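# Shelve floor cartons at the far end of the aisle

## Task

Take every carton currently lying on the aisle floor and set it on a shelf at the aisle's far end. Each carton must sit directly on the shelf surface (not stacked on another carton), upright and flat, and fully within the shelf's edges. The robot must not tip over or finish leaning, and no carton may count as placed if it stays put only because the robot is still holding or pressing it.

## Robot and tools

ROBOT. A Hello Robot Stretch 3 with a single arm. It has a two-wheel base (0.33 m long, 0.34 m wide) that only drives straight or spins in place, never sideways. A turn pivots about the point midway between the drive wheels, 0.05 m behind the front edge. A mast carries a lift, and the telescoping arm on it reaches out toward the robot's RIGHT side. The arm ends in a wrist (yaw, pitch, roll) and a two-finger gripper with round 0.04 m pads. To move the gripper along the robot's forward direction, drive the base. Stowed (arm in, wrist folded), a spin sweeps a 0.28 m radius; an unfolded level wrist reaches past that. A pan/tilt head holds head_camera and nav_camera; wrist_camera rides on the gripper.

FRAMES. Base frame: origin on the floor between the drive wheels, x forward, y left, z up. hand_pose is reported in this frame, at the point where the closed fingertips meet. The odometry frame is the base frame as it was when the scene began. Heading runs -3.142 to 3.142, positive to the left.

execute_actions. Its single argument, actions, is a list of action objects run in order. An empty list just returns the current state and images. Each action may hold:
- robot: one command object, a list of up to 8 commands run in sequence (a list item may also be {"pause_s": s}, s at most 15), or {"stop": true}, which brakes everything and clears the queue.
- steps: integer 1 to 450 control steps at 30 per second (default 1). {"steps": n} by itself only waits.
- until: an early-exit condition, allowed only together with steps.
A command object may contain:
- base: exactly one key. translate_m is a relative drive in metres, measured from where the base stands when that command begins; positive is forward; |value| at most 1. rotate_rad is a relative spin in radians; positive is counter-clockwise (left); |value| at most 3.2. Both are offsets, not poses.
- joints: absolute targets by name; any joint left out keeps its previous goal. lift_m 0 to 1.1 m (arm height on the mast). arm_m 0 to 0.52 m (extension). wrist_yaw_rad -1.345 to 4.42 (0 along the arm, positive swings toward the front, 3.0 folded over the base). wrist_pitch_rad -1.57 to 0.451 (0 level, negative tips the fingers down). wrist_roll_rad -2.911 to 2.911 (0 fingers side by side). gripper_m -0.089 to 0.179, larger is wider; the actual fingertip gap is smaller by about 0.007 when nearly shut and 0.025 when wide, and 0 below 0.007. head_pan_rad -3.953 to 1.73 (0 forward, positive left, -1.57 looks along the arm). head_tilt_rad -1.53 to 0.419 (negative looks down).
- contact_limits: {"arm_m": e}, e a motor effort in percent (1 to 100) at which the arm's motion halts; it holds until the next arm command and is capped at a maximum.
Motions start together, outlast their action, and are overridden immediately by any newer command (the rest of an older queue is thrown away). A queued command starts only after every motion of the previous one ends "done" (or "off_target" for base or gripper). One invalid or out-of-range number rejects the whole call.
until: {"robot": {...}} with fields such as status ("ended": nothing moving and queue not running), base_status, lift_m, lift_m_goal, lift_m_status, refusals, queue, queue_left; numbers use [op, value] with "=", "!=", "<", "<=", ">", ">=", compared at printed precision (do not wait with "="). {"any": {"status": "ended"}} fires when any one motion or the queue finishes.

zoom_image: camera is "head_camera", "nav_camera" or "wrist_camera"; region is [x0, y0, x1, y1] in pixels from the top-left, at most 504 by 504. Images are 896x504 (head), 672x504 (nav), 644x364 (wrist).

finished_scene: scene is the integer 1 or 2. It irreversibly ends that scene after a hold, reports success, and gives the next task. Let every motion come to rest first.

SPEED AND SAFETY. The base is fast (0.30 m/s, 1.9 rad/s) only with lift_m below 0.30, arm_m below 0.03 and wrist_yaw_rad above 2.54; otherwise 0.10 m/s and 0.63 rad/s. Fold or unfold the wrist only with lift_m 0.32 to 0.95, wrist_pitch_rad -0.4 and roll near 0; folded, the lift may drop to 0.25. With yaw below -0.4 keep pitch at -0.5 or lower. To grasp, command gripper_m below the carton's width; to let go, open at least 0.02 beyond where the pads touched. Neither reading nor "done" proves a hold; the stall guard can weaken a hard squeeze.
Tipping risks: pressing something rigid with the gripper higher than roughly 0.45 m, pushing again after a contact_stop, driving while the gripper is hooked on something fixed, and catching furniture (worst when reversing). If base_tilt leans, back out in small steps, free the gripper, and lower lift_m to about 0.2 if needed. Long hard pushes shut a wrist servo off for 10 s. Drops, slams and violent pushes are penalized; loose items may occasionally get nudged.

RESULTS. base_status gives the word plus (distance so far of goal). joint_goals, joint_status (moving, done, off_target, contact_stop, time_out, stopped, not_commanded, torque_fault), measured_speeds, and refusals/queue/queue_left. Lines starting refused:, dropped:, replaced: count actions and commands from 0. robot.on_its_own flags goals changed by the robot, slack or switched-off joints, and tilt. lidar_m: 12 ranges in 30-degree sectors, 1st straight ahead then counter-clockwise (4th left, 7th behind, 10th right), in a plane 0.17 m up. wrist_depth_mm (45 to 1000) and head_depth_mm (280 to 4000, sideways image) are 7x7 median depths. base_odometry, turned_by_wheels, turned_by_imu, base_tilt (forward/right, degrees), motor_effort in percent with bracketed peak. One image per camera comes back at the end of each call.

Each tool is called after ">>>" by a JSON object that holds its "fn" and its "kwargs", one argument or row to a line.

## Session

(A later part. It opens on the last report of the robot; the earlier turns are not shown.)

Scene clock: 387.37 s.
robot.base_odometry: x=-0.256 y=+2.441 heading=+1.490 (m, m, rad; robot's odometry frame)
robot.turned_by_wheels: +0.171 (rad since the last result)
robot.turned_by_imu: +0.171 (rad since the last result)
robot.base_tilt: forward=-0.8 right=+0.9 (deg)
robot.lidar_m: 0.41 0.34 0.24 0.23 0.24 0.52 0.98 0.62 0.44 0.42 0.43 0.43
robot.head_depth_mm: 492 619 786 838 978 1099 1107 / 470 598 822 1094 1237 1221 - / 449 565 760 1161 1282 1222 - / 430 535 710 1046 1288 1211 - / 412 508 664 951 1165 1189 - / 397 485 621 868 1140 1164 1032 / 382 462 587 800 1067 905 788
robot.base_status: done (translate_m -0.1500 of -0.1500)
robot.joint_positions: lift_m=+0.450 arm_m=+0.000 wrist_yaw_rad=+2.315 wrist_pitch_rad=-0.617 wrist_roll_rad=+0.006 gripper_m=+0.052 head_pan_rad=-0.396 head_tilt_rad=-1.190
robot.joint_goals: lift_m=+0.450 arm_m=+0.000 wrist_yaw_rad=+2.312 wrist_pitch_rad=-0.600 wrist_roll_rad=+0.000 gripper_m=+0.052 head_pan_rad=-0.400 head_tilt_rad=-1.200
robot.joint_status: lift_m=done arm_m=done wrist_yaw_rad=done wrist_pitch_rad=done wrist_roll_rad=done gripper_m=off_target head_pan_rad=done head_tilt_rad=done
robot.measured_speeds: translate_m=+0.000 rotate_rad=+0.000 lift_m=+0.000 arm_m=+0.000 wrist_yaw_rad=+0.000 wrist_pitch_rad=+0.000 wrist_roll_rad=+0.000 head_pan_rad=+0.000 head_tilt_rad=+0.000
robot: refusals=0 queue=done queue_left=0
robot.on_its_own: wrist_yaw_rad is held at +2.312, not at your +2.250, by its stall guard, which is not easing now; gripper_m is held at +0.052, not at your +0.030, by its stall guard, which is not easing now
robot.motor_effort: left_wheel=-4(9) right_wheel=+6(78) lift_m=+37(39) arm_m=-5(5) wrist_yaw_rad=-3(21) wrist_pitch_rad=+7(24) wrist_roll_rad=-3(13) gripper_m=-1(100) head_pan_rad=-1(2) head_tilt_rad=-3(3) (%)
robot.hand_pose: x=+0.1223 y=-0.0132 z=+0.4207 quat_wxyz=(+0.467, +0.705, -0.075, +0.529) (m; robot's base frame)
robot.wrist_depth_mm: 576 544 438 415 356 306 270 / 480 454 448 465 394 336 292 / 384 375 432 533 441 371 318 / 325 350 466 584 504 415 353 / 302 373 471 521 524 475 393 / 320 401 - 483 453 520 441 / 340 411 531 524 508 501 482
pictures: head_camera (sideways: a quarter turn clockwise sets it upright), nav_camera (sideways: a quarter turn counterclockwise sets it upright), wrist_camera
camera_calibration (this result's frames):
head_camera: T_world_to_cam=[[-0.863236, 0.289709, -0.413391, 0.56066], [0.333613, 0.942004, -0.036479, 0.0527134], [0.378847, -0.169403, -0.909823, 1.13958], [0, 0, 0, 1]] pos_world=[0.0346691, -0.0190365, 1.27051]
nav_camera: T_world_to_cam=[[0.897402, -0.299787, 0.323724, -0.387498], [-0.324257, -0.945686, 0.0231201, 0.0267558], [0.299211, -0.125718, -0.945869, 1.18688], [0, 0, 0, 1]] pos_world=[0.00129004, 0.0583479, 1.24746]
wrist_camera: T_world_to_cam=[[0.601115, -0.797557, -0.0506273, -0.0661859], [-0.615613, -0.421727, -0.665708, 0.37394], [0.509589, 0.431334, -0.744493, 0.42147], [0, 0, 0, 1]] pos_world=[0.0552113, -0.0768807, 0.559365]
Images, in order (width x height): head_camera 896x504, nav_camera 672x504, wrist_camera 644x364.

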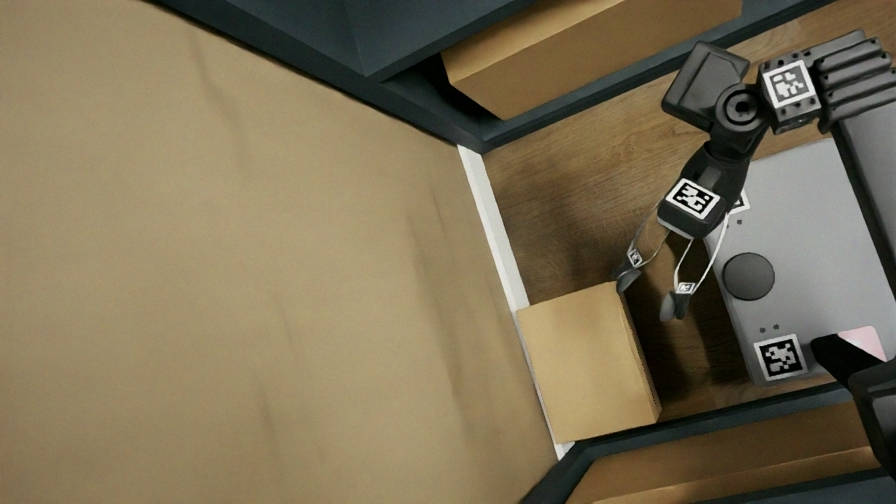

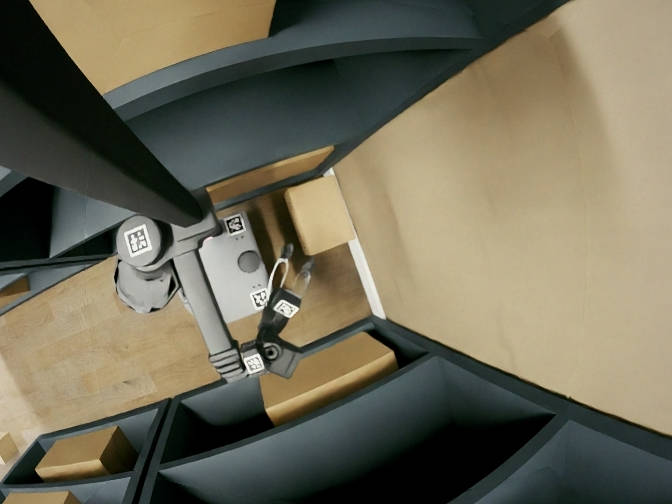

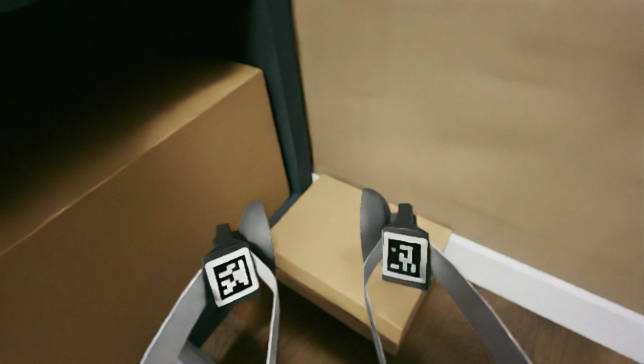

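>>> {"fn": "execute_actions", "kwargs": {
  "actions": [
    {"robot":[{"joints":{"wrist_yaw_rad":2.1,"gripper_m":0.0,"wrist_pitch_rad":-0.85,"lift_m":0.3}},{"base":{"translate_m":0.15}},{"joints":{"lift_m":0.15}}],"steps":450,"until":{"robot":{"status":"ended"}}}
  ]
}}

Scene clock: 411.90 s.
robot.base_odometry: x=-0.244 y=+2.590 heading=+1.490 (m, m, rad; robot's odometry frame)
robot.turned_by_wheels: +0.000 (rad since the last result)
robot.turned_by_imu: -0.028 (rad since the last result)
robot.base_tilt: forward=-0.8 right=+1.0 (deg)
robot.lidar_m: 0.26 0.27 0.25 0.24 0.24 0.32 0.72 0.74 0.44 0.41 0.42 0.28
robot.head_depth_mm: 313 401 569 789 969 1110 1113 / 304 377 518 835 1225 1199 1093 / 295 352 476 733 1254 1220 - / 288 333 440 650 1192 1188 - / - 315 410 585 1028 1090 - / - 305 383 532 875 1089 1042 / - 298 359 488 764 944 797
robot.base_status: done (translate_m +0.1498 of +0.1500)
robot.joint_positions: lift_m=+0.186 arm_m=+0.001 wrist_yaw_rad=+2.110 wrist_pitch_rad=-0.811 wrist_roll_rad=+0.010 gripper_m=+0.000 head_pan_rad=-0.395 head_tilt_rad=-1.190
robot.joint_goals: lift_m=+0.185 arm_m=+0.000 wrist_yaw_rad=+2.100 wrist_pitch_rad=-0.850 wrist_roll_rad=+0.000 gripper_m=+0.000 head_pan_rad=-0.400 head_tilt_rad=-1.200
robot.joint_status: lift_m=contact_stop arm_m=done wrist_yaw_rad=done wrist_pitch_rad=done wrist_roll_rad=done gripper_m=done head_pan_rad=done head_tilt_rad=done
robot.measured_speeds: translate_m=-0.006 rotate_rad=-0.009 lift_m=+0.004 arm_m=-0.005 wrist_yaw_rad=-0.140 wrist_pitch_rad=+0.504 wrist_roll_rad=+0.024 head_pan_rad=+0.000 head_tilt_rad=+0.000
robot: refusals=0 queue=dropped queue_left=0
robot.on_its_own: lift_m is slack since a contact_stop, until your next command for it (your +0.150 is given up)
robot.motor_effort: left_wheel=+18(18) right_wheel=+43(43) lift_m=+10(42) arm_m=-12(16) wrist_yaw_rad=-9(18) wrist_pitch_rad=-32(31) wrist_roll_rad=-6(6) gripper_m=-3(97) head_pan_rad=-2(1) head_tilt_rad=-3(3) (%)
robot.hand_pose: x=+0.1152 y=-0.0642 z=+0.1220 quat_wxyz=(+0.563, +0.705, -0.080, +0.424) (m; robot's base frame)
robot.wrist_depth_mm: 289 280 263 238 214 195 178 / 255 249 242 242 247 221 201 / 225 220 215 221 272 246 227 / 201 198 194 231 315 287 252 / 190 179 178 - 296 291 281 / - 276 166 270 271 267 263 / - - 255 255 251 249 243
pictures: head_camera (sideways: a quarter turn clockwise sets it upright), nav_camera (sideways: a quarter turn counterclockwise sets it upright), wrist_camera
camera_calibration (this result's frames):
head_camera: T_world_to_cam=[[-0.863241, 0.289694, -0.413391, 0.56066], [0.333597, 0.94201, -0.036479, 0.0527135], [0.37885, -0.169396, -0.909823, 1.13958], [0, 0, 0, 1]] pos_world=[0.0346695, -0.019036, 1.27051]
nav_camera: T_world_to_cam=[[0.897407, -0.299771, 0.323724, -0.387498], [-0.32424, -0.945692, 0.0231201, 0.0267557], [0.299213, -0.125713, -0.945869, 1.18688], [0, 0, 0, 1]] pos_world=[0.00128902, 0.0583479, 1.24746]
wrist_camera: T_world_to_cam=[[0.416573, -0.908476, -0.0337476, -0.105641], [-0.788625, -0.342651, -0.510549, 0.155326], [0.452258, 0.239295, -0.859186, 0.232909], [0, 0, 0, 1]] pos_world=[0.0611662, -0.0984835, 0.275848]
Images, in order (width x height): head_camera 896x504, nav_camera 672x504, wrist_camera 644x364.

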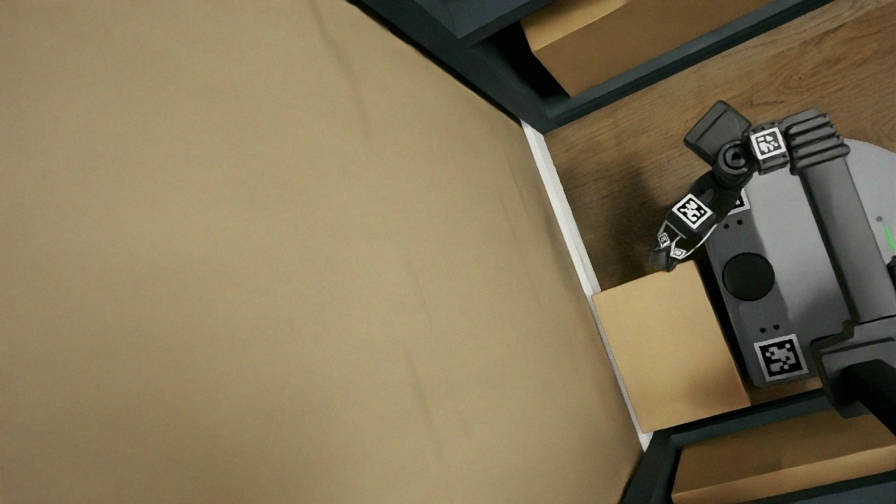

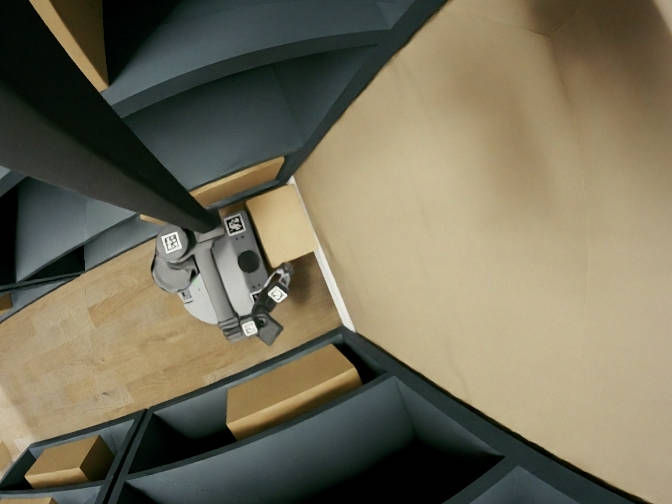

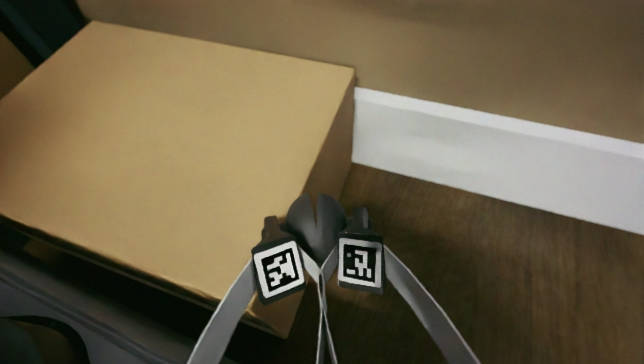

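>>> {"fn": "execute_actions", "kwargs": {
  "actions": [
    {"robot":[{"joints":{"lift_m":0.23}},{"joints":{"wrist_yaw_rad":2.45,"wrist_pitch_rad":-0.7}},{"joints":{"lift_m":0.175}}],"steps":450,"until":{"robot":{"status":"ended"}}},
    {"robot":{"joints":{"arm_m":0.16}},"steps":200,"until":{"robot":{"status":"ended"}}}
  ]
}}

Scene clock: 420.43 s.
robot.base_odometry: x=-0.244 y=+2.591 heading=+1.491 (m, m, rad; robot's odometry frame)
robot.turned_by_wheels: +0.000 (rad since the last result)
robot.turned_by_imu: +0.000 (rad since the last result)
robot.base_tilt: forward=-0.8 right=+1.0 (deg)
robot.lidar_m: 0.26 0.27 0.25 0.24 0.24 0.32 0.72 0.74 0.44 0.41 0.40 0.28
robot.head_depth_mm: 312 400 566 795 971 1067 1099 / 302 375 517 831 1224 1182 1102 / 293 351 473 731 1240 1203 - / - 331 439 649 1121 1098 - / - 316 408 584 1026 1127 - / - 304 381 531 874 1180 1044 / - 298 358 486 760 940 794
robot.base_status: done (translate_m +0.1500 of +0.1500)
robot.joint_positions: lift_m=+0.176 arm_m=+0.160 wrist_yaw_rad=+2.454 wrist_pitch_rad=-0.687 wrist_roll_rad=+0.005 gripper_m=+0.000 head_pan_rad=-0.396 head_tilt_rad=-1.190
robot.joint_goals: lift_m=+0.176 arm_m=+0.160 wrist_yaw_rad=+2.450 wrist_pitch_rad=-0.700 wrist_roll_rad=+0.000 gripper_m=+0.000 head_pan_rad=-0.400 head_tilt_rad=-1.200
robot.joint_status: lift_m=contact_stop arm_m=done wrist_yaw_rad=done wrist_pitch_rad=done wrist_roll_rad=done gripper_m=done head_pan_rad=done head_tilt_rad=done
robot.measured_speeds: translate_m=+0.000 rotate_rad=+0.000 lift_m=+0.000 arm_m=+0.000 wrist_yaw_rad=+0.000 wrist_pitch_rad=+0.000 wrist_roll_rad=+0.000 head_pan_rad=+0.000 head_tilt_rad=+0.000
robot: refusals=0 queue=done queue_left=0
robot.on_its_own: lift_m is slack since a contact_stop, until your next command for it
robot.motor_effort: left_wheel=+0(9) right_wheel=+2(57) lift_m=+34(38) arm_m=+6(7) wrist_yaw_rad=-4(5) wrist_pitch_rad=-6(20) wrist_roll_rad=-2(5) gripper_m=-4(2) head_pan_rad=-2(3) head_tilt_rad=-3(3) (%)
robot.hand_pose: x=+0.0948 y=-0.1634 z=+0.1340 quat_wxyz=(+0.449, +0.708, -0.001, +0.545) (m; robot's base frame)
robot.wrist_depth_mm: 357 422 392 307 248 206 179 / 377 421 292 282 268 229 194 / - 255 249 241 234 245 212 / - 231 216 212 211 269 228 / - - 200 - 228 296 244 / - - - 165 282 277 264 / - - - 226 258 255 248
pictures: head_camera (sideways: a quarter turn clockwise sets it upright), nav_camera (sideways: a quarter turn counterclockwise sets it upright), wrist_camera
camera_calibration (this result's frames):
head_camera: T_world_to_cam=[[-0.863111, 0.290124, -0.413361, 0.560621], [0.33406, 0.941846, -0.0364772, 0.0527084], [0.37874, -0.169571, -0.909836, 1.1396], [0, 0, 0, 1]] pos_world=[0.0346592, -0.0190497, 1.27051]
nav_camera: T_world_to_cam=[[0.897269, -0.300217, 0.323694, -0.387457], [-0.324705, -0.945533, 0.023118, 0.0267612], [0.299122, -0.125848, -0.945879, 1.1869], [0, 0, 0, 1]] pos_world=[0.00131612, 0.0583509, 1.24746]
wrist_camera: T_world_to_cam=[[0.704102, -0.708801, -0.0429124, -0.180221], [-0.579159, -0.538251, -0.612259, 0.073219], [0.410872, 0.455946, -0.789492, 0.306185], [0, 0, 0, 1]] pos_world=[0.0434968, -0.227935, 0.278826]
Images, in order (width x height): head_camera 896x504, nav_camera 672x504, wrist_camera 644x364.

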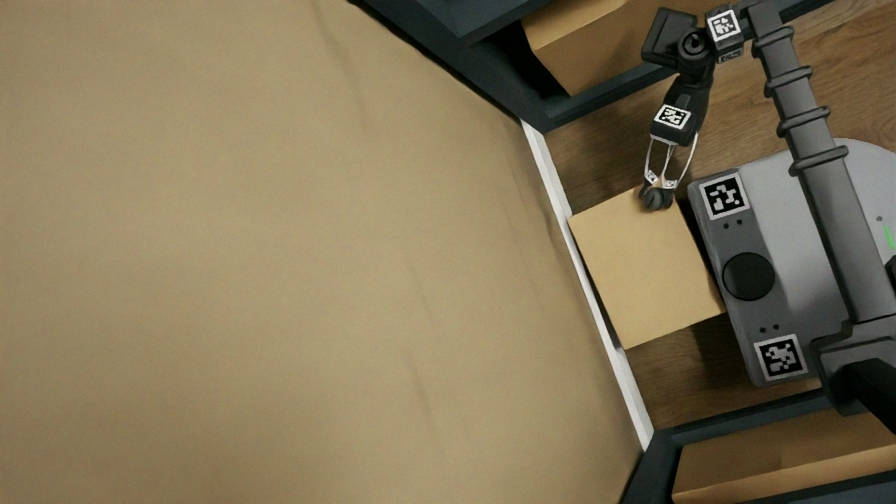

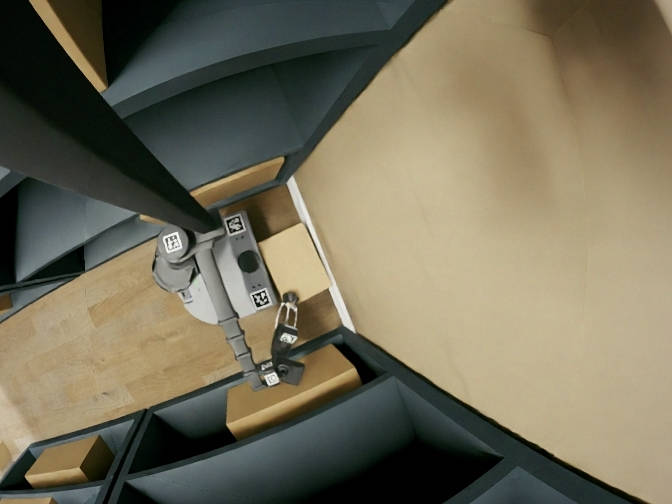

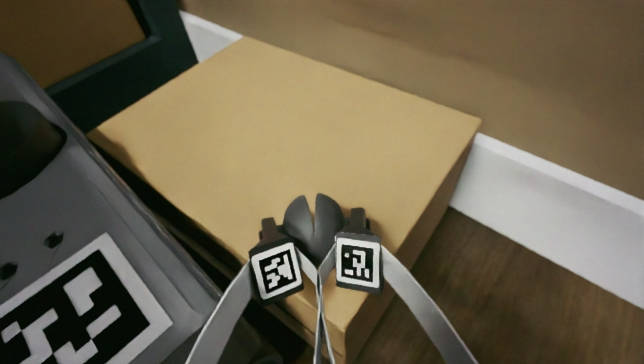

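>>> {"fn": "execute_actions", "kwargs": {
  "actions": [
    {"robot":[{"base":{"translate_m":-0.15}},{"joints":{"lift_m":0.23}},{"base":{"translate_m":-0.14}},{"joints":{"wrist_yaw_rad":1.57,"wrist_pitch_rad":-0.5,"arm_m":0.03}},{"joints":{"lift_m":0.08}}],"steps":450,"until":{"robot":{"status":"ended"}}}
  ]
}}

Scene clock: 439.07 s.
robot.base_odometry: x=-0.267 y=+2.301 heading=+1.491 (m, m, rad; robot's odometry frame)
robot.turned_by_wheels: +0.000 (rad since the last result)
robot.turned_by_imu: +0.000 (rad since the last result)
robot.base_tilt: forward=-0.8 right=+1.0 (deg)
robot.lidar_m: 0.56 0.33 0.23 0.23 0.50 0.39 0.84 0.80 0.53 0.44 0.44 0.58
robot.head_depth_mm: 629 814 888 844 991 1160 1110 / 655 802 920 1112 1247 1204 1105 / 630 794 1058 1346 1261 - - / 604 750 992 1237 1210 1210 - / 577 709 924 1266 1254 1198 - / 552 675 865 1201 1270 1170 1039 / 530 641 810 1089 1143 879 655
robot.base_status: done (translate_m -0.1400 of -0.1400)
robot.joint_positions: lift_m=+0.119 arm_m=+0.030 wrist_yaw_rad=+1.563 wrist_pitch_rad=-0.447 wrist_roll_rad=+0.019 gripper_m=+0.000 head_pan_rad=-0.396 head_tilt_rad=-1.190
robot.joint_goals: lift_m=+0.119 arm_m=+0.030 wrist_yaw_rad=+1.570 wrist_pitch_rad=-0.500 wrist_roll_rad=+0.000 gripper_m=+0.000 head_pan_rad=-0.400 head_tilt_rad=-1.200
robot.joint_status: lift_m=contact_stop arm_m=done wrist_yaw_rad=done wrist_pitch_rad=done wrist_roll_rad=done gripper_m=done head_pan_rad=done head_tilt_rad=done
robot.measured_speeds: translate_m=+0.000 rotate_rad=+0.000 lift_m=+0.008 arm_m=+0.000 wrist_yaw_rad=-0.040 wrist_pitch_rad=+0.384 wrist_roll_rad=+0.000 head_pan_rad=+0.000 head_tilt_rad=+0.000
robot: refusals=0 queue=dropped queue_left=0
robot.on_its_own: lift_m is slack since a contact_stop, until your next command for it (your +0.080 is given up)
robot.motor_effort: left_wheel=+0(5) right_wheel=+1(7) lift_m=+8(37) arm_m=-5(6) wrist_yaw_rad=+7(2) wrist_pitch_rad=-37(48) wrist_roll_rad=-10(13) gripper_m=-2(4) head_pan_rad=-1(2) head_tilt_rad=-3(3) (%)
robot.hand_pose: x=+0.1993 y=-0.1771 z=+0.1255 quat_wxyz=(+0.597, +0.600, -0.384, +0.369) (m; robot's base frame)
robot.wrist_depth_mm: 390 408 425 441 451 329 237 / 422 439 445 464 481 344 245 / 447 451 296 277 269 333 253 / 462 443 237 222 263 344 253 / 391 375 273 - 306 313 249 / 329 315 306 241 281 274 255 / 280 272 263 254 249 243 233
pictures: head_camera (sideways: a quarter turn clockwise sets it upright), nav_camera (sideways: a quarter turn counterclockwise sets it upright), wrist_camera
ARM HIT: the arm struck its own base hard.
camera_calibration (this result's frames):
head_camera: T_world_to_cam=[[-0.863115, 0.290129, -0.41335, 0.560606], [0.334062, 0.941845, -0.0364765, 0.0527074], [0.378728, -0.169568, -0.909841, 1.13961], [0, 0, 0, 1]] pos_world=[0.0346587, -0.0190497, 1.27051]
nav_camera: T_world_to_cam=[[0.897272, -0.300222, 0.323682, -0.387442], [-0.324708, -0.945532, 0.0231172, 0.0267623], [0.299111, -0.125845, -0.945884, 1.1869], [0, 0, 0, 1]] pos_world=[0.00131569, 0.0583512, 1.24746]
wrist_camera: T_world_to_cam=[[-0.101113, -0.99178, -0.0784177, -0.149076], [-0.613953, 0.124227, -0.779506, 0.266351], [0.782839, -0.0306731, -0.621467, 0.081418], [0, 0, 0, 1]] pos_world=[0.0847162, -0.178441, 0.24653]
Images, in order (width x height): head_camera 896x504, nav_camera 672x504, wrist_camera 644x364.

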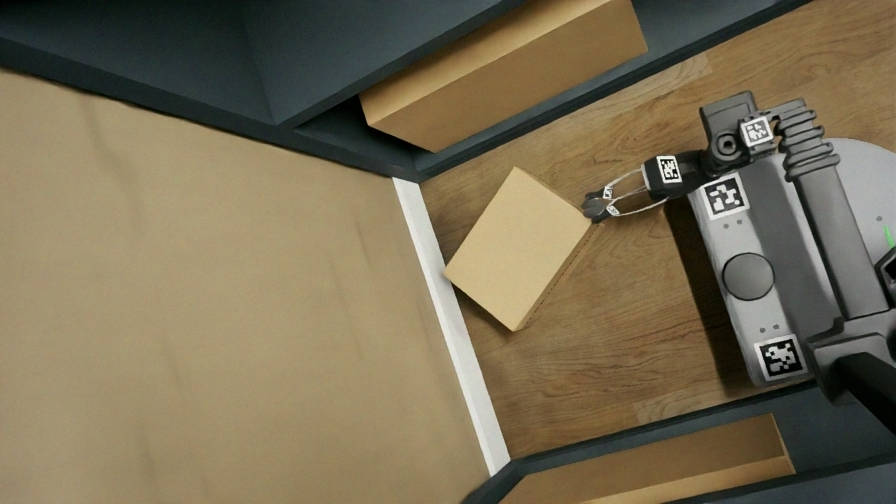

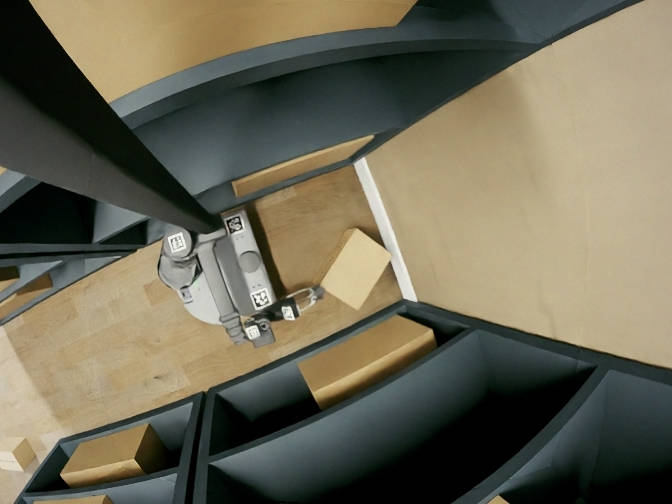

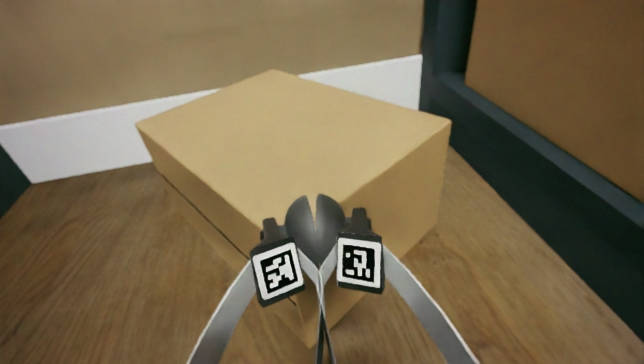

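>>> {"fn": "execute_actions", "kwargs": {
  "actions": [
    {"robot":[{"joints":{"lift_m":0.22,"wrist_pitch_rad":-0.75}},{"base":{"translate_m":0.07}},{"joints":{"wrist_yaw_rad":1.7}},{"joints":{"lift_m":0.165}}],"steps":450,"until":{"robot":{"status":"ended"}}},
    {"robot":{"base":{"translate_m":-0.6}},"steps":300,"until":{"robot":{"status":"ended"}}}
  ]
}}

Scene clock: 454.93 s.
robot.base_odometry: x=-0.309 y=+1.773 heading=+1.492 (m, m, rad; robot's odometry frame)
robot.turned_by_wheels: +0.002 (rad since the last result)
robot.turned_by_imu: +0.010 (rad since the last result)
robot.base_tilt: forward=-0.9 right=+1.0 (deg)
robot.lidar_m: 0.92 0.26 0.20 0.33 0.41 0.34 0.66 0.67 0.47 0.45 0.44 0.71
robot.head_depth_mm: 1083 978 886 1272 1127 1159 1114 / 1086 975 1134 1317 1259 1202 1102 / 1079 1212 1341 1375 1277 - - / 1184 1437 1475 1389 1279 1212 - / 1159 1437 1405 1372 1274 1195 - / 1113 1370 1481 1372 1267 1156 1041 / 1071 1293 1463 1314 1190 748 635
robot.base_status: off_target (translate_m -0.5997 of -0.6000)
robot.joint_positions: lift_m=+0.182 arm_m=+0.030 wrist_yaw_rad=+1.697 wrist_pitch_rad=-0.761 wrist_roll_rad=+0.004 gripper_m=+0.000 head_pan_rad=-0.396 head_tilt_rad=-1.190
robot.joint_goals: lift_m=+0.182 arm_m=+0.030 wrist_yaw_rad=+1.700 wrist_pitch_rad=-0.750 wrist_roll_rad=+0.000 gripper_m=+0.000 head_pan_rad=-0.400 head_tilt_rad=-1.200
robot.joint_status: lift_m=contact_stop arm_m=done wrist_yaw_rad=done wrist_pitch_rad=done wrist_roll_rad=done gripper_m=done head_pan_rad=done head_tilt_rad=done
robot.measured_speeds: translate_m=+0.000 rotate_rad=+0.000 lift_m=+0.000 arm_m=+0.000 wrist_yaw_rad=+0.000 wrist_pitch_rad=+0.000 wrist_roll_rad=+0.000 head_pan_rad=+0.000 head_tilt_rad=+0.000
robot: refusals=0 queue=done queue_left=0
robot.on_its_own: lift_m is slack since a contact_stop, until your next command for it (your +0.165 is given up); right_wheel is at rest, and its effort (-92) is outside its rest range (-18 to +18)
robot.motor_effort: left_wheel=-4(9) right_wheel=-92(97) lift_m=+34(39) arm_m=-5(5) wrist_yaw_rad=+3(2) wrist_pitch_rad=+5(27) wrist_roll_rad=-2(7) gripper_m=-3(2) head_pan_rad=-2(3) head_tilt_rad=-3(4) (%)
robot.hand_pose: x=+0.1462 y=-0.1541 z=+0.1270 quat_wxyz=(+0.631, +0.667, -0.238, +0.317) (m; robot's base frame)
robot.wrist_depth_mm: 436 529 517 506 493 442 343 / 420 460 443 430 421 404 308 / 395 398 389 381 370 366 308 / 363 354 346 342 332 325 310 / 322 320 314 - 301 296 285 / 294 289 286 272 271 272 267 / 269 266 259 257 252 250 245
pictures: head_camera (sideways: a quarter turn clockwise sets it upright), nav_camera (sideways: a quarter turn counterclockwise sets it upright), wrist_camera
camera_calibration (this result's frames):
head_camera: T_world_to_cam=[[-0.863115, 0.290129, -0.413349, 0.560605], [0.334062, 0.941845, -0.0364765, 0.0527074], [0.378728, -0.169568, -0.909842, 1.13961], [0, 0, 0, 1]] pos_world=[0.0346587, -0.0190496, 1.27051]
nav_camera: T_world_to_cam=[[0.897272, -0.300222, 0.323681, -0.387441], [-0.324708, -0.945532, 0.0231171, 0.0267624], [0.29911, -0.125844, -0.945884, 1.1869], [0, 0, 0, 1]] pos_world=[0.00131561, 0.0583512, 1.24746]
wrist_camera: T_world_to_cam=[[0.0228661, -0.999126, -0.0349871, -0.156309], [-0.83341, 0.000279221, -0.552655, 0.216292], [0.552182, 0.0417956, -0.832675, 0.196322], [0, 0, 0, 1]] pos_world=[0.0754284, -0.164438, 0.277538]
Images, in order (width x height): head_camera 896x504, nav_camera 672x504, wrist_camera 644x364.

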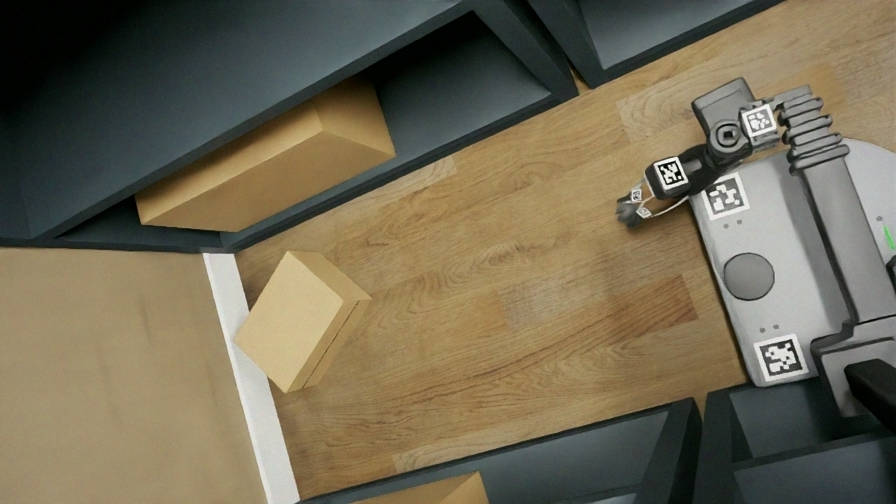

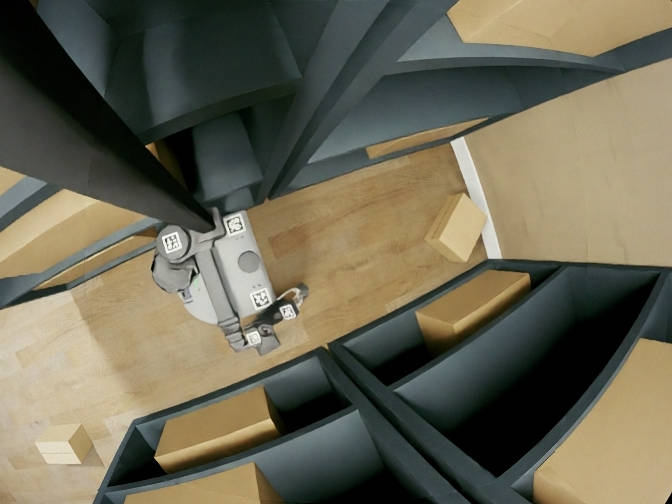

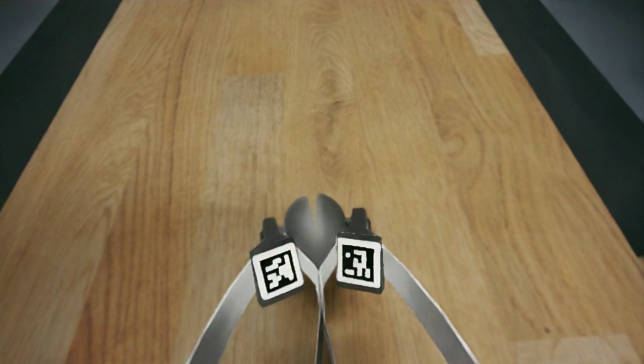

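>>> {"fn": "execute_actions", "kwargs": {
  "actions": [
    {"robot":[{"joints":{"lift_m":0.24,"wrist_pitch_rad":-0.5,"wrist_yaw_rad":1.7,"arm_m":0.03}},{"base":{"translate_m":0.62}}],"steps":450,"until":{"robot":{"status":"ended"}}}
  ]
}}

Scene clock: 468.87 s.
robot.base_odometry: x=-0.260 y=+2.391 heading=+1.491 (m, m, rad; robot's odometry frame)
robot.turned_by_wheels: -0.002 (rad since the last result)
robot.turned_by_imu: -0.005 (rad since the last result)
robot.base_tilt: forward=-0.8 right=+1.0 (deg)
robot.lidar_m: 0.46 0.34 0.24 0.23 0.63 0.47 0.93 0.60 0.59 0.42 0.43 0.49
robot.head_depth_mm: 560 671 860 838 984 1129 1110 / 542 691 869 1126 1239 1221 1093 / 515 652 877 1287 1190 - - / 495 614 813 1205 1180 1206 - / 474 583 759 1084 1260 1197 - / 454 554 711 990 1260 1176 1042 / 436 529 665 908 1132 893 788
robot.base_status: done (translate_m +0.6200 of +0.6200)
robot.joint_positions: lift_m=+0.240 arm_m=+0.030 wrist_yaw_rad=+1.697 wrist_pitch_rad=-0.518 wrist_roll_rad=+0.004 gripper_m=+0.000 head_pan_rad=-0.396 head_tilt_rad=-1.190
robot.joint_goals: lift_m=+0.240 arm_m=+0.030 wrist_yaw_rad=+1.700 wrist_pitch_rad=-0.500 wrist_roll_rad=+0.000 gripper_m=+0.000 head_pan_rad=-0.400 head_tilt_rad=-1.200
robot.joint_status: lift_m=done arm_m=done wrist_yaw_rad=done wrist_pitch_rad=done wrist_roll_rad=done gripper_m=done head_pan_rad=done head_tilt_rad=done
robot.measured_speeds: translate_m=+0.000 rotate_rad=+0.000 lift_m=+0.000 arm_m=+0.000 wrist_yaw_rad=+0.000 wrist_pitch_rad=+0.000 wrist_roll_rad=+0.000 head_pan_rad=+0.000 head_tilt_rad=+0.000
robot: refusals=0 queue=done queue_left=0
robot.motor_effort: left_wheel=+0(57) right_wheel=+0(92) lift_m=+37(41) arm_m=-5(5) wrist_yaw_rad=+2(1) wrist_pitch_rad=+8(9) wrist_roll_rad=-2(2) gripper_m=-3(2) head_pan_rad=-1(2) head_tilt_rad=-3(3) (%)
robot.hand_pose: x=+0.1876 y=-0.1488 z=+0.2307 quat_wxyz=(+0.587, +0.633, -0.317, +0.392) (m; robot's base frame)
robot.wrist_depth_mm: 350 352 359 360 363 364 315 / 388 391 394 399 405 392 294 / 421 437 442 445 455 423 301 / 448 484 475 369 489 429 303 / 435 492 339 - 304 410 309 / 412 418 408 262 260 266 300 / 377 370 357 242 234 332 295
pictures: head_camera (sideways: a quarter turn clockwise sets it upright), nav_camera (sideways: a quarter turn counterclockwise sets it upright), wrist_camera
camera_calibration (this result's frames):
head_camera: T_world_to_cam=[[-0.863115, 0.290128, -0.413349, 0.560605], [0.334061, 0.941845, -0.0364765, 0.0527074], [0.378728, -0.169567, -0.909842, 1.13961], [0, 0, 0, 1]] pos_world=[0.0346587, -0.0190496, 1.27051]
nav_camera: T_world_to_cam=[[0.897273, -0.300221, 0.323681, -0.387441], [-0.324707, -0.945532, 0.0231171, 0.0267624], [0.29911, -0.125844, -0.945884, 1.1869], [0, 0, 0, 1]] pos_world=[0.00131557, 0.0583512, 1.24746]
wrist_camera: T_world_to_cam=[[0.0344554, -0.997675, -0.0587994, -0.144785], [-0.677462, 0.0199386, -0.735287, 0.32391], [0.73475, 0.065169, -0.6752, 0.192463], [0, 0, 0, 1]] pos_world=[0.0830131, -0.163449, 0.359605]
Images, in order (width x height): head_camera 896x504, nav_camera 672x504, wrist_camera 644x364.

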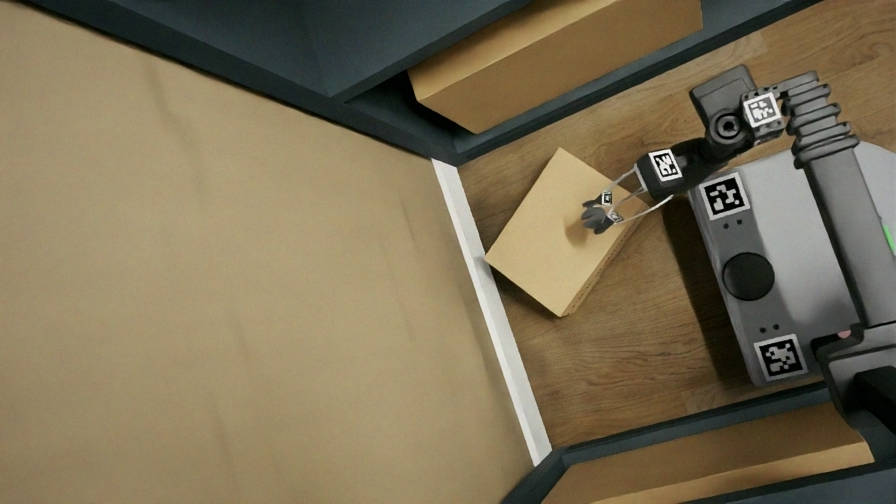

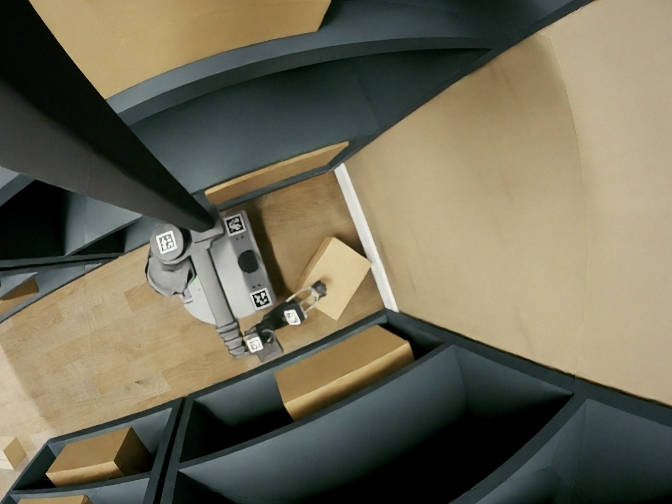

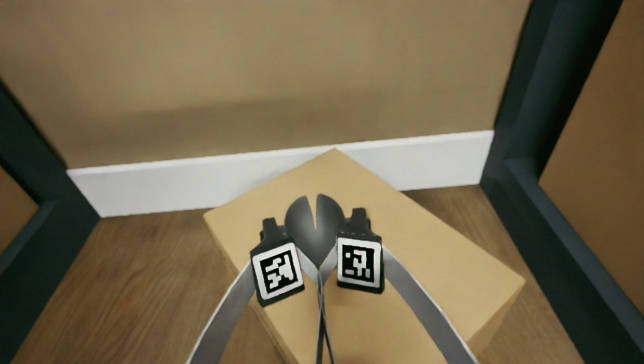

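Tip is over the top. Rotate slightly, press, drag.

>>> {"fn": "execute_actions", "kwargs": {
  "actions": [
    {"robot":[{"base":{"rotate_rad":0.04}},{"joints":{"lift_m":0.10}}],"steps":450,"until":{"robot":{"status":"ended"}}},
    {"robot":{"base":{"translate_m":-0.7}},"steps":300,"until":{"robot":{"status":"ended"}}}
  ]
}}

Scene clock: 480.80 s.
robot.base_odometry: x=-0.288 y=+1.692 heading=+1.530 (m, m, rad; robot's odometry frame)
robot.turned_by_wheels: +0.040 (rad since the last result)
robot.turned_by_imu: +0.041 (rad since the last result)
robot.base_tilt: forward=-0.8 right=+1.0 (deg)
robot.lidar_m: 0.88 0.29 0.27 0.65 0.29 0.31 1.28 0.61 0.44 0.43 0.45 0.76
robot.head_depth_mm: 1086 978 887 852 1179 1153 1113 / 1088 975 1175 1309 1250 1205 1102 / 1082 1222 1372 1382 1190 - - / 1265 1525 1521 1382 1180 1214 - / 1238 1532 1511 1387 1256 1188 - / 1196 1462 1502 1381 1272 1170 1045 / 1154 1409 1506 1327 1191 993 660
robot.base_status: done (translate_m -0.7000 of -0.7000)
robot.joint_positions: lift_m=+0.128 arm_m=+0.030 wrist_yaw_rad=+1.698 wrist_pitch_rad=-0.453 wrist_roll_rad=+0.004 gripper_m=+0.000 head_pan_rad=-0.396 head_tilt_rad=-1.190
robot.joint_goals: lift_m=+0.128 arm_m=+0.030 wrist_yaw_rad=+1.700 wrist_pitch_rad=-0.500 wrist_roll_rad=+0.000 gripper_m=+0.000 head_pan_rad=-0.400 head_tilt_rad=-1.200
robot.joint_status: lift_m=contact_stop arm_m=done wrist_yaw_rad=done wrist_pitch_rad=done wrist_roll_rad=done gripper_m=done head_pan_rad=done head_tilt_rad=done
robot.measured_speeds: translate_m=+0.000 rotate_rad=+0.000 lift_m=+0.000 arm_m=+0.000 wrist_yaw_rad=+0.000 wrist_pitch_rad=+0.000 wrist_roll_rad=+0.000 head_pan_rad=+0.000 head_tilt_rad=+0.000
robot: refusals=0 queue=done queue_left=0
robot.on_its_own: lift_m is slack since a contact_stop, until your next command for it (your +0.100 is given up); wrist_pitch_rad is at rest, and its effort (-21) is outside its rest range (-20 to +32)
robot.motor_effort: left_wheel=-3(9) right_wheel=+2(12) lift_m=+34(37) arm_m=-5(4) wrist_yaw_rad=+1(2) wrist_pitch_rad=-21(31) wrist_roll_rad=-2(2) gripper_m=-3(2) head_pan_rad=-2(2) head_tilt_rad=-3(3) (%)
robot.hand_pose: x=+0.1967 y=-0.1475 z=+0.1325 quat_wxyz=(+0.574, +0.623, -0.337, +0.411) (m; robot's base frame)
robot.wrist_depth_mm: 524 642 963 953 835 503 486 / 568 599 753 702 642 488 414 / 460 555 315 285 277 436 334 / 414 453 242 233 219 211 288 / 382 376 231 - 186 180 291 / 328 317 307 158 157 165 275 / 284 276 267 150 139 239 244
pictures: head_camera (sideways: a quarter turn clockwise sets it upright), nav_camera (sideways: a quarter turn counterclockwise sets it upright), wrist_camera
camera_calibration (this result's frames):
head_camera: T_world_to_cam=[[-0.863115, 0.290129, -0.413349, 0.560605], [0.334062, 0.941845, -0.0364765, 0.0527074], [0.378728, -0.169567, -0.909842, 1.13961], [0, 0, 0, 1]] pos_world=[0.0346587, -0.0190496, 1.27051]
nav_camera: T_world_to_cam=[[0.897273, -0.300221, 0.323681, -0.38744], [-0.324708, -0.945532, 0.0231171, 0.0267624], [0.29911, -0.125844, -0.945884, 1.1869], [0, 0, 0, 1]] pos_world=[0.00131558, 0.0583512, 1.24746]
wrist_camera: T_world_to_cam=[[0.0392024, -0.997141, -0.0646004, -0.149638], [-0.62896, 0.025612, -0.777016, 0.2546], [0.776449, 0.071092, -0.626158, 0.105605], [0, 0, 0, 1]] pos_world=[0.0840023, -0.163239, 0.254287]
Images, in order (width x height): head_camera 896x504, nav_camera 672x504, wrist_camera 644x364.

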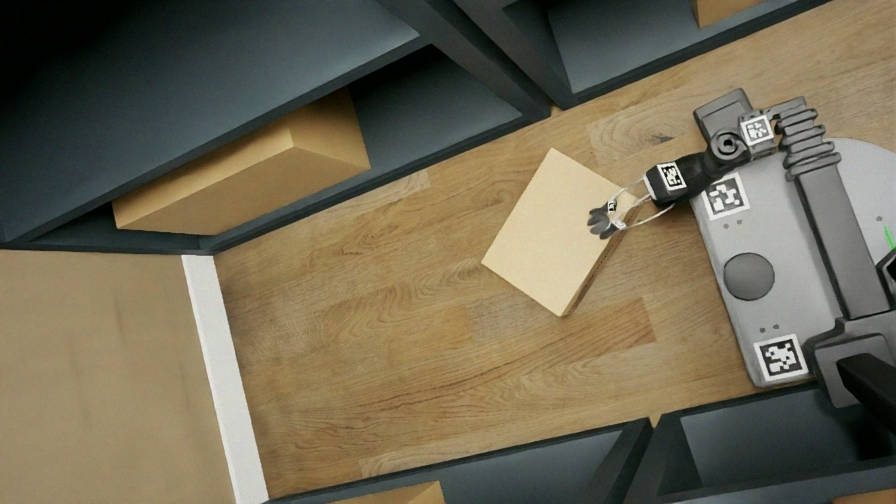

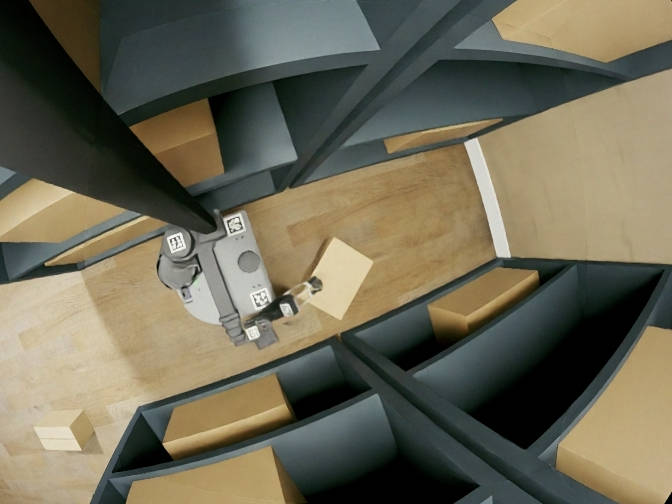

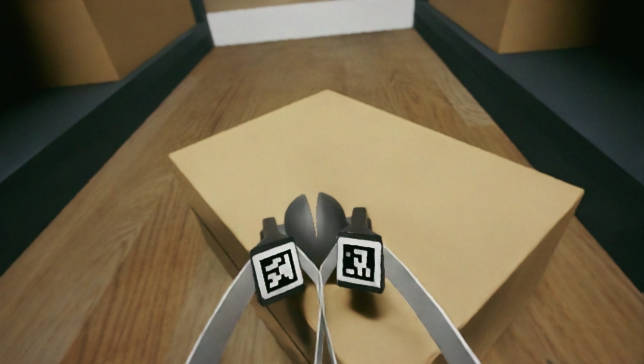

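>>> {"fn": "execute_actions", "kwargs": {
  "actions": [
    {"robot":{"base":{"translate_m":-0.75}},"steps":300,"until":{"robot":{"status":"ended"}}},
    {"robot":{"base":{"translate_m":-0.7}},"steps":300,"until":{"robot":{"status":"ended"}}}
  ]
}}

Scene clock: 499.63 s.
robot.base_odometry: x=-0.346 y=+0.243 heading=+1.530 (m, m, rad; robot's odometry frame)
robot.turned_by_wheels: +0.000 (rad since the last result)
robot.turned_by_imu: +0.002 (rad since the last result)
robot.base_tilt: forward=-0.9 right=+0.9 (deg)
robot.lidar_m: 0.79 0.79 1.84 1.77 1.84 1.72 2.13 1.83 2.04 1.99 0.39 0.54
robot.head_depth_mm: 932 1196 1490 1399 1290 1198 1115 / 896 1133 1479 1210 1235 1207 1099 / 1018 1216 1462 1370 1195 - - / 1400 1605 1517 1387 1187 1209 - / 1792 1676 1501 1385 1249 1192 - / 1846 1658 1501 1373 1256 1183 1109 / 1839 1654 1480 1375 1265 1176 1097
robot.base_status: done (translate_m -0.7000 of -0.7000)
robot.joint_positions: lift_m=+0.128 arm_m=+0.030 wrist_yaw_rad=+1.698 wrist_pitch_rad=-0.454 wrist_roll_rad=+0.004 gripper_m=+0.000 head_pan_rad=-0.396 head_tilt_rad=-1.190
robot.joint_goals: lift_m=+0.128 arm_m=+0.030 wrist_yaw_rad=+1.700 wrist_pitch_rad=-0.500 wrist_roll_rad=+0.000 gripper_m=+0.000 head_pan_rad=-0.400 head_tilt_rad=-1.200
robot.joint_status: lift_m=contact_stop arm_m=done wrist_yaw_rad=done wrist_pitch_rad=done wrist_roll_rad=done gripper_m=done head_pan_rad=done head_tilt_rad=done
robot.measured_speeds: translate_m=+0.000 rotate_rad=+0.000 lift_m=+0.000 arm_m=+0.000 wrist_yaw_rad=+0.000 wrist_pitch_rad=+0.000 wrist_roll_rad=+0.000 head_pan_rad=+0.000 head_tilt_rad=+0.000
robot: refusals=0 queue=done queue_left=0
robot.on_its_own: lift_m is slack since a contact_stop, until your next command for it (your +0.100 is given up); wrist_pitch_rad is at rest, and its effort (-21) is outside its rest range (-20 to +32)
robot.motor_effort: left_wheel=-3(9) right_wheel=+3(5) lift_m=+34(34) arm_m=-5(5) wrist_yaw_rad=+2(2) wrist_pitch_rad=-21(21) wrist_roll_rad=-2(2) gripper_m=-2(4) head_pan_rad=-2(2) head_tilt_rad=-3(3) (%)
robot.hand_pose: x=+0.1966 y=-0.1475 z=+0.1325 quat_wxyz=(+0.574, +0.623, -0.337, +0.411) (m; robot's base frame)
robot.wrist_depth_mm: 620 643 - - 850 590 257 / 675 678 756 706 653 361 209 / 626 583 311 287 276 357 208 / 479 453 241 232 220 211 198 / 390 377 230 - 185 179 203 / 334 319 307 157 156 166 214 / 285 277 268 151 139 239 234
pictures: head_camera (sideways: a quarter turn clockwise sets it upright), nav_camera (sideways: a quarter turn counterclockwise sets it upright), wrist_camera
camera_calibration (this result's frames):
head_camera: T_world_to_cam=[[-0.863115, 0.290129, -0.413349, 0.560605], [0.334062, 0.941845, -0.0364765, 0.0527074], [0.378728, -0.169567, -0.909842, 1.13961], [0, 0, 0, 1]] pos_world=[0.0346587, -0.0190496, 1.27051]
nav_camera: T_world_to_cam=[[0.897273, -0.300221, 0.323681, -0.38744], [-0.324708, -0.945532, 0.0231171, 0.0267624], [0.29911, -0.125844, -0.945884, 1.1869], [0, 0, 0, 1]] pos_world=[0.00131558, 0.0583512, 1.24746]
wrist_camera: T_world_to_cam=[[0.0391643, -0.997146, -0.0645479, -0.149645], [-0.629423, 0.0255526, -0.776642, 0.254594], [0.776075, 0.0710446, -0.626626, 0.105806], [0, 0, 0, 1]] pos_world=[0.083995, -0.16324, 0.25437]
Images, in order (width x height): head_camera 896x504, nav_camera 672x504, wrist_camera 644x364.

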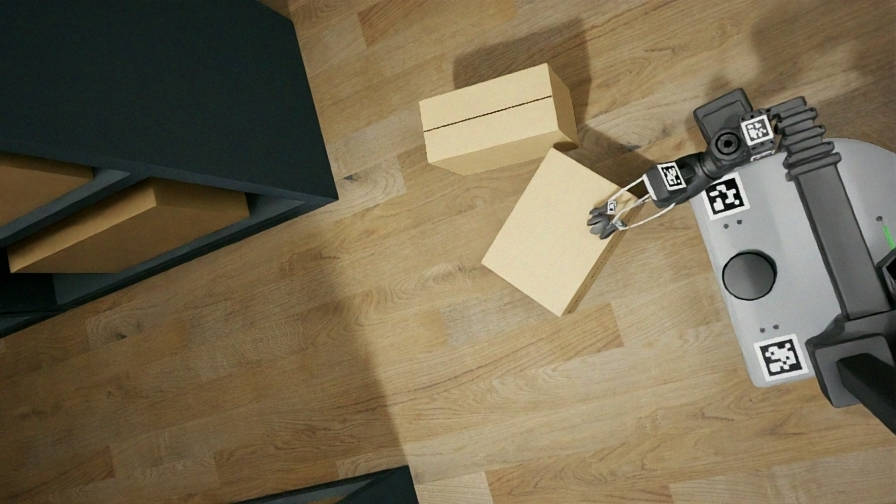

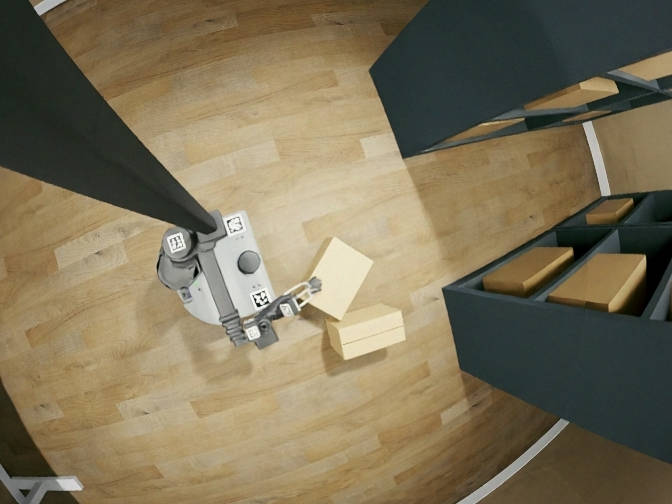

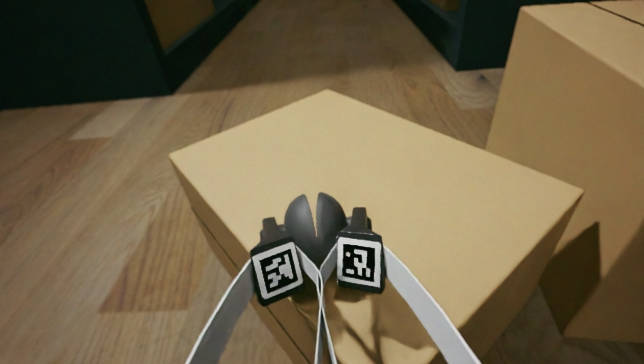

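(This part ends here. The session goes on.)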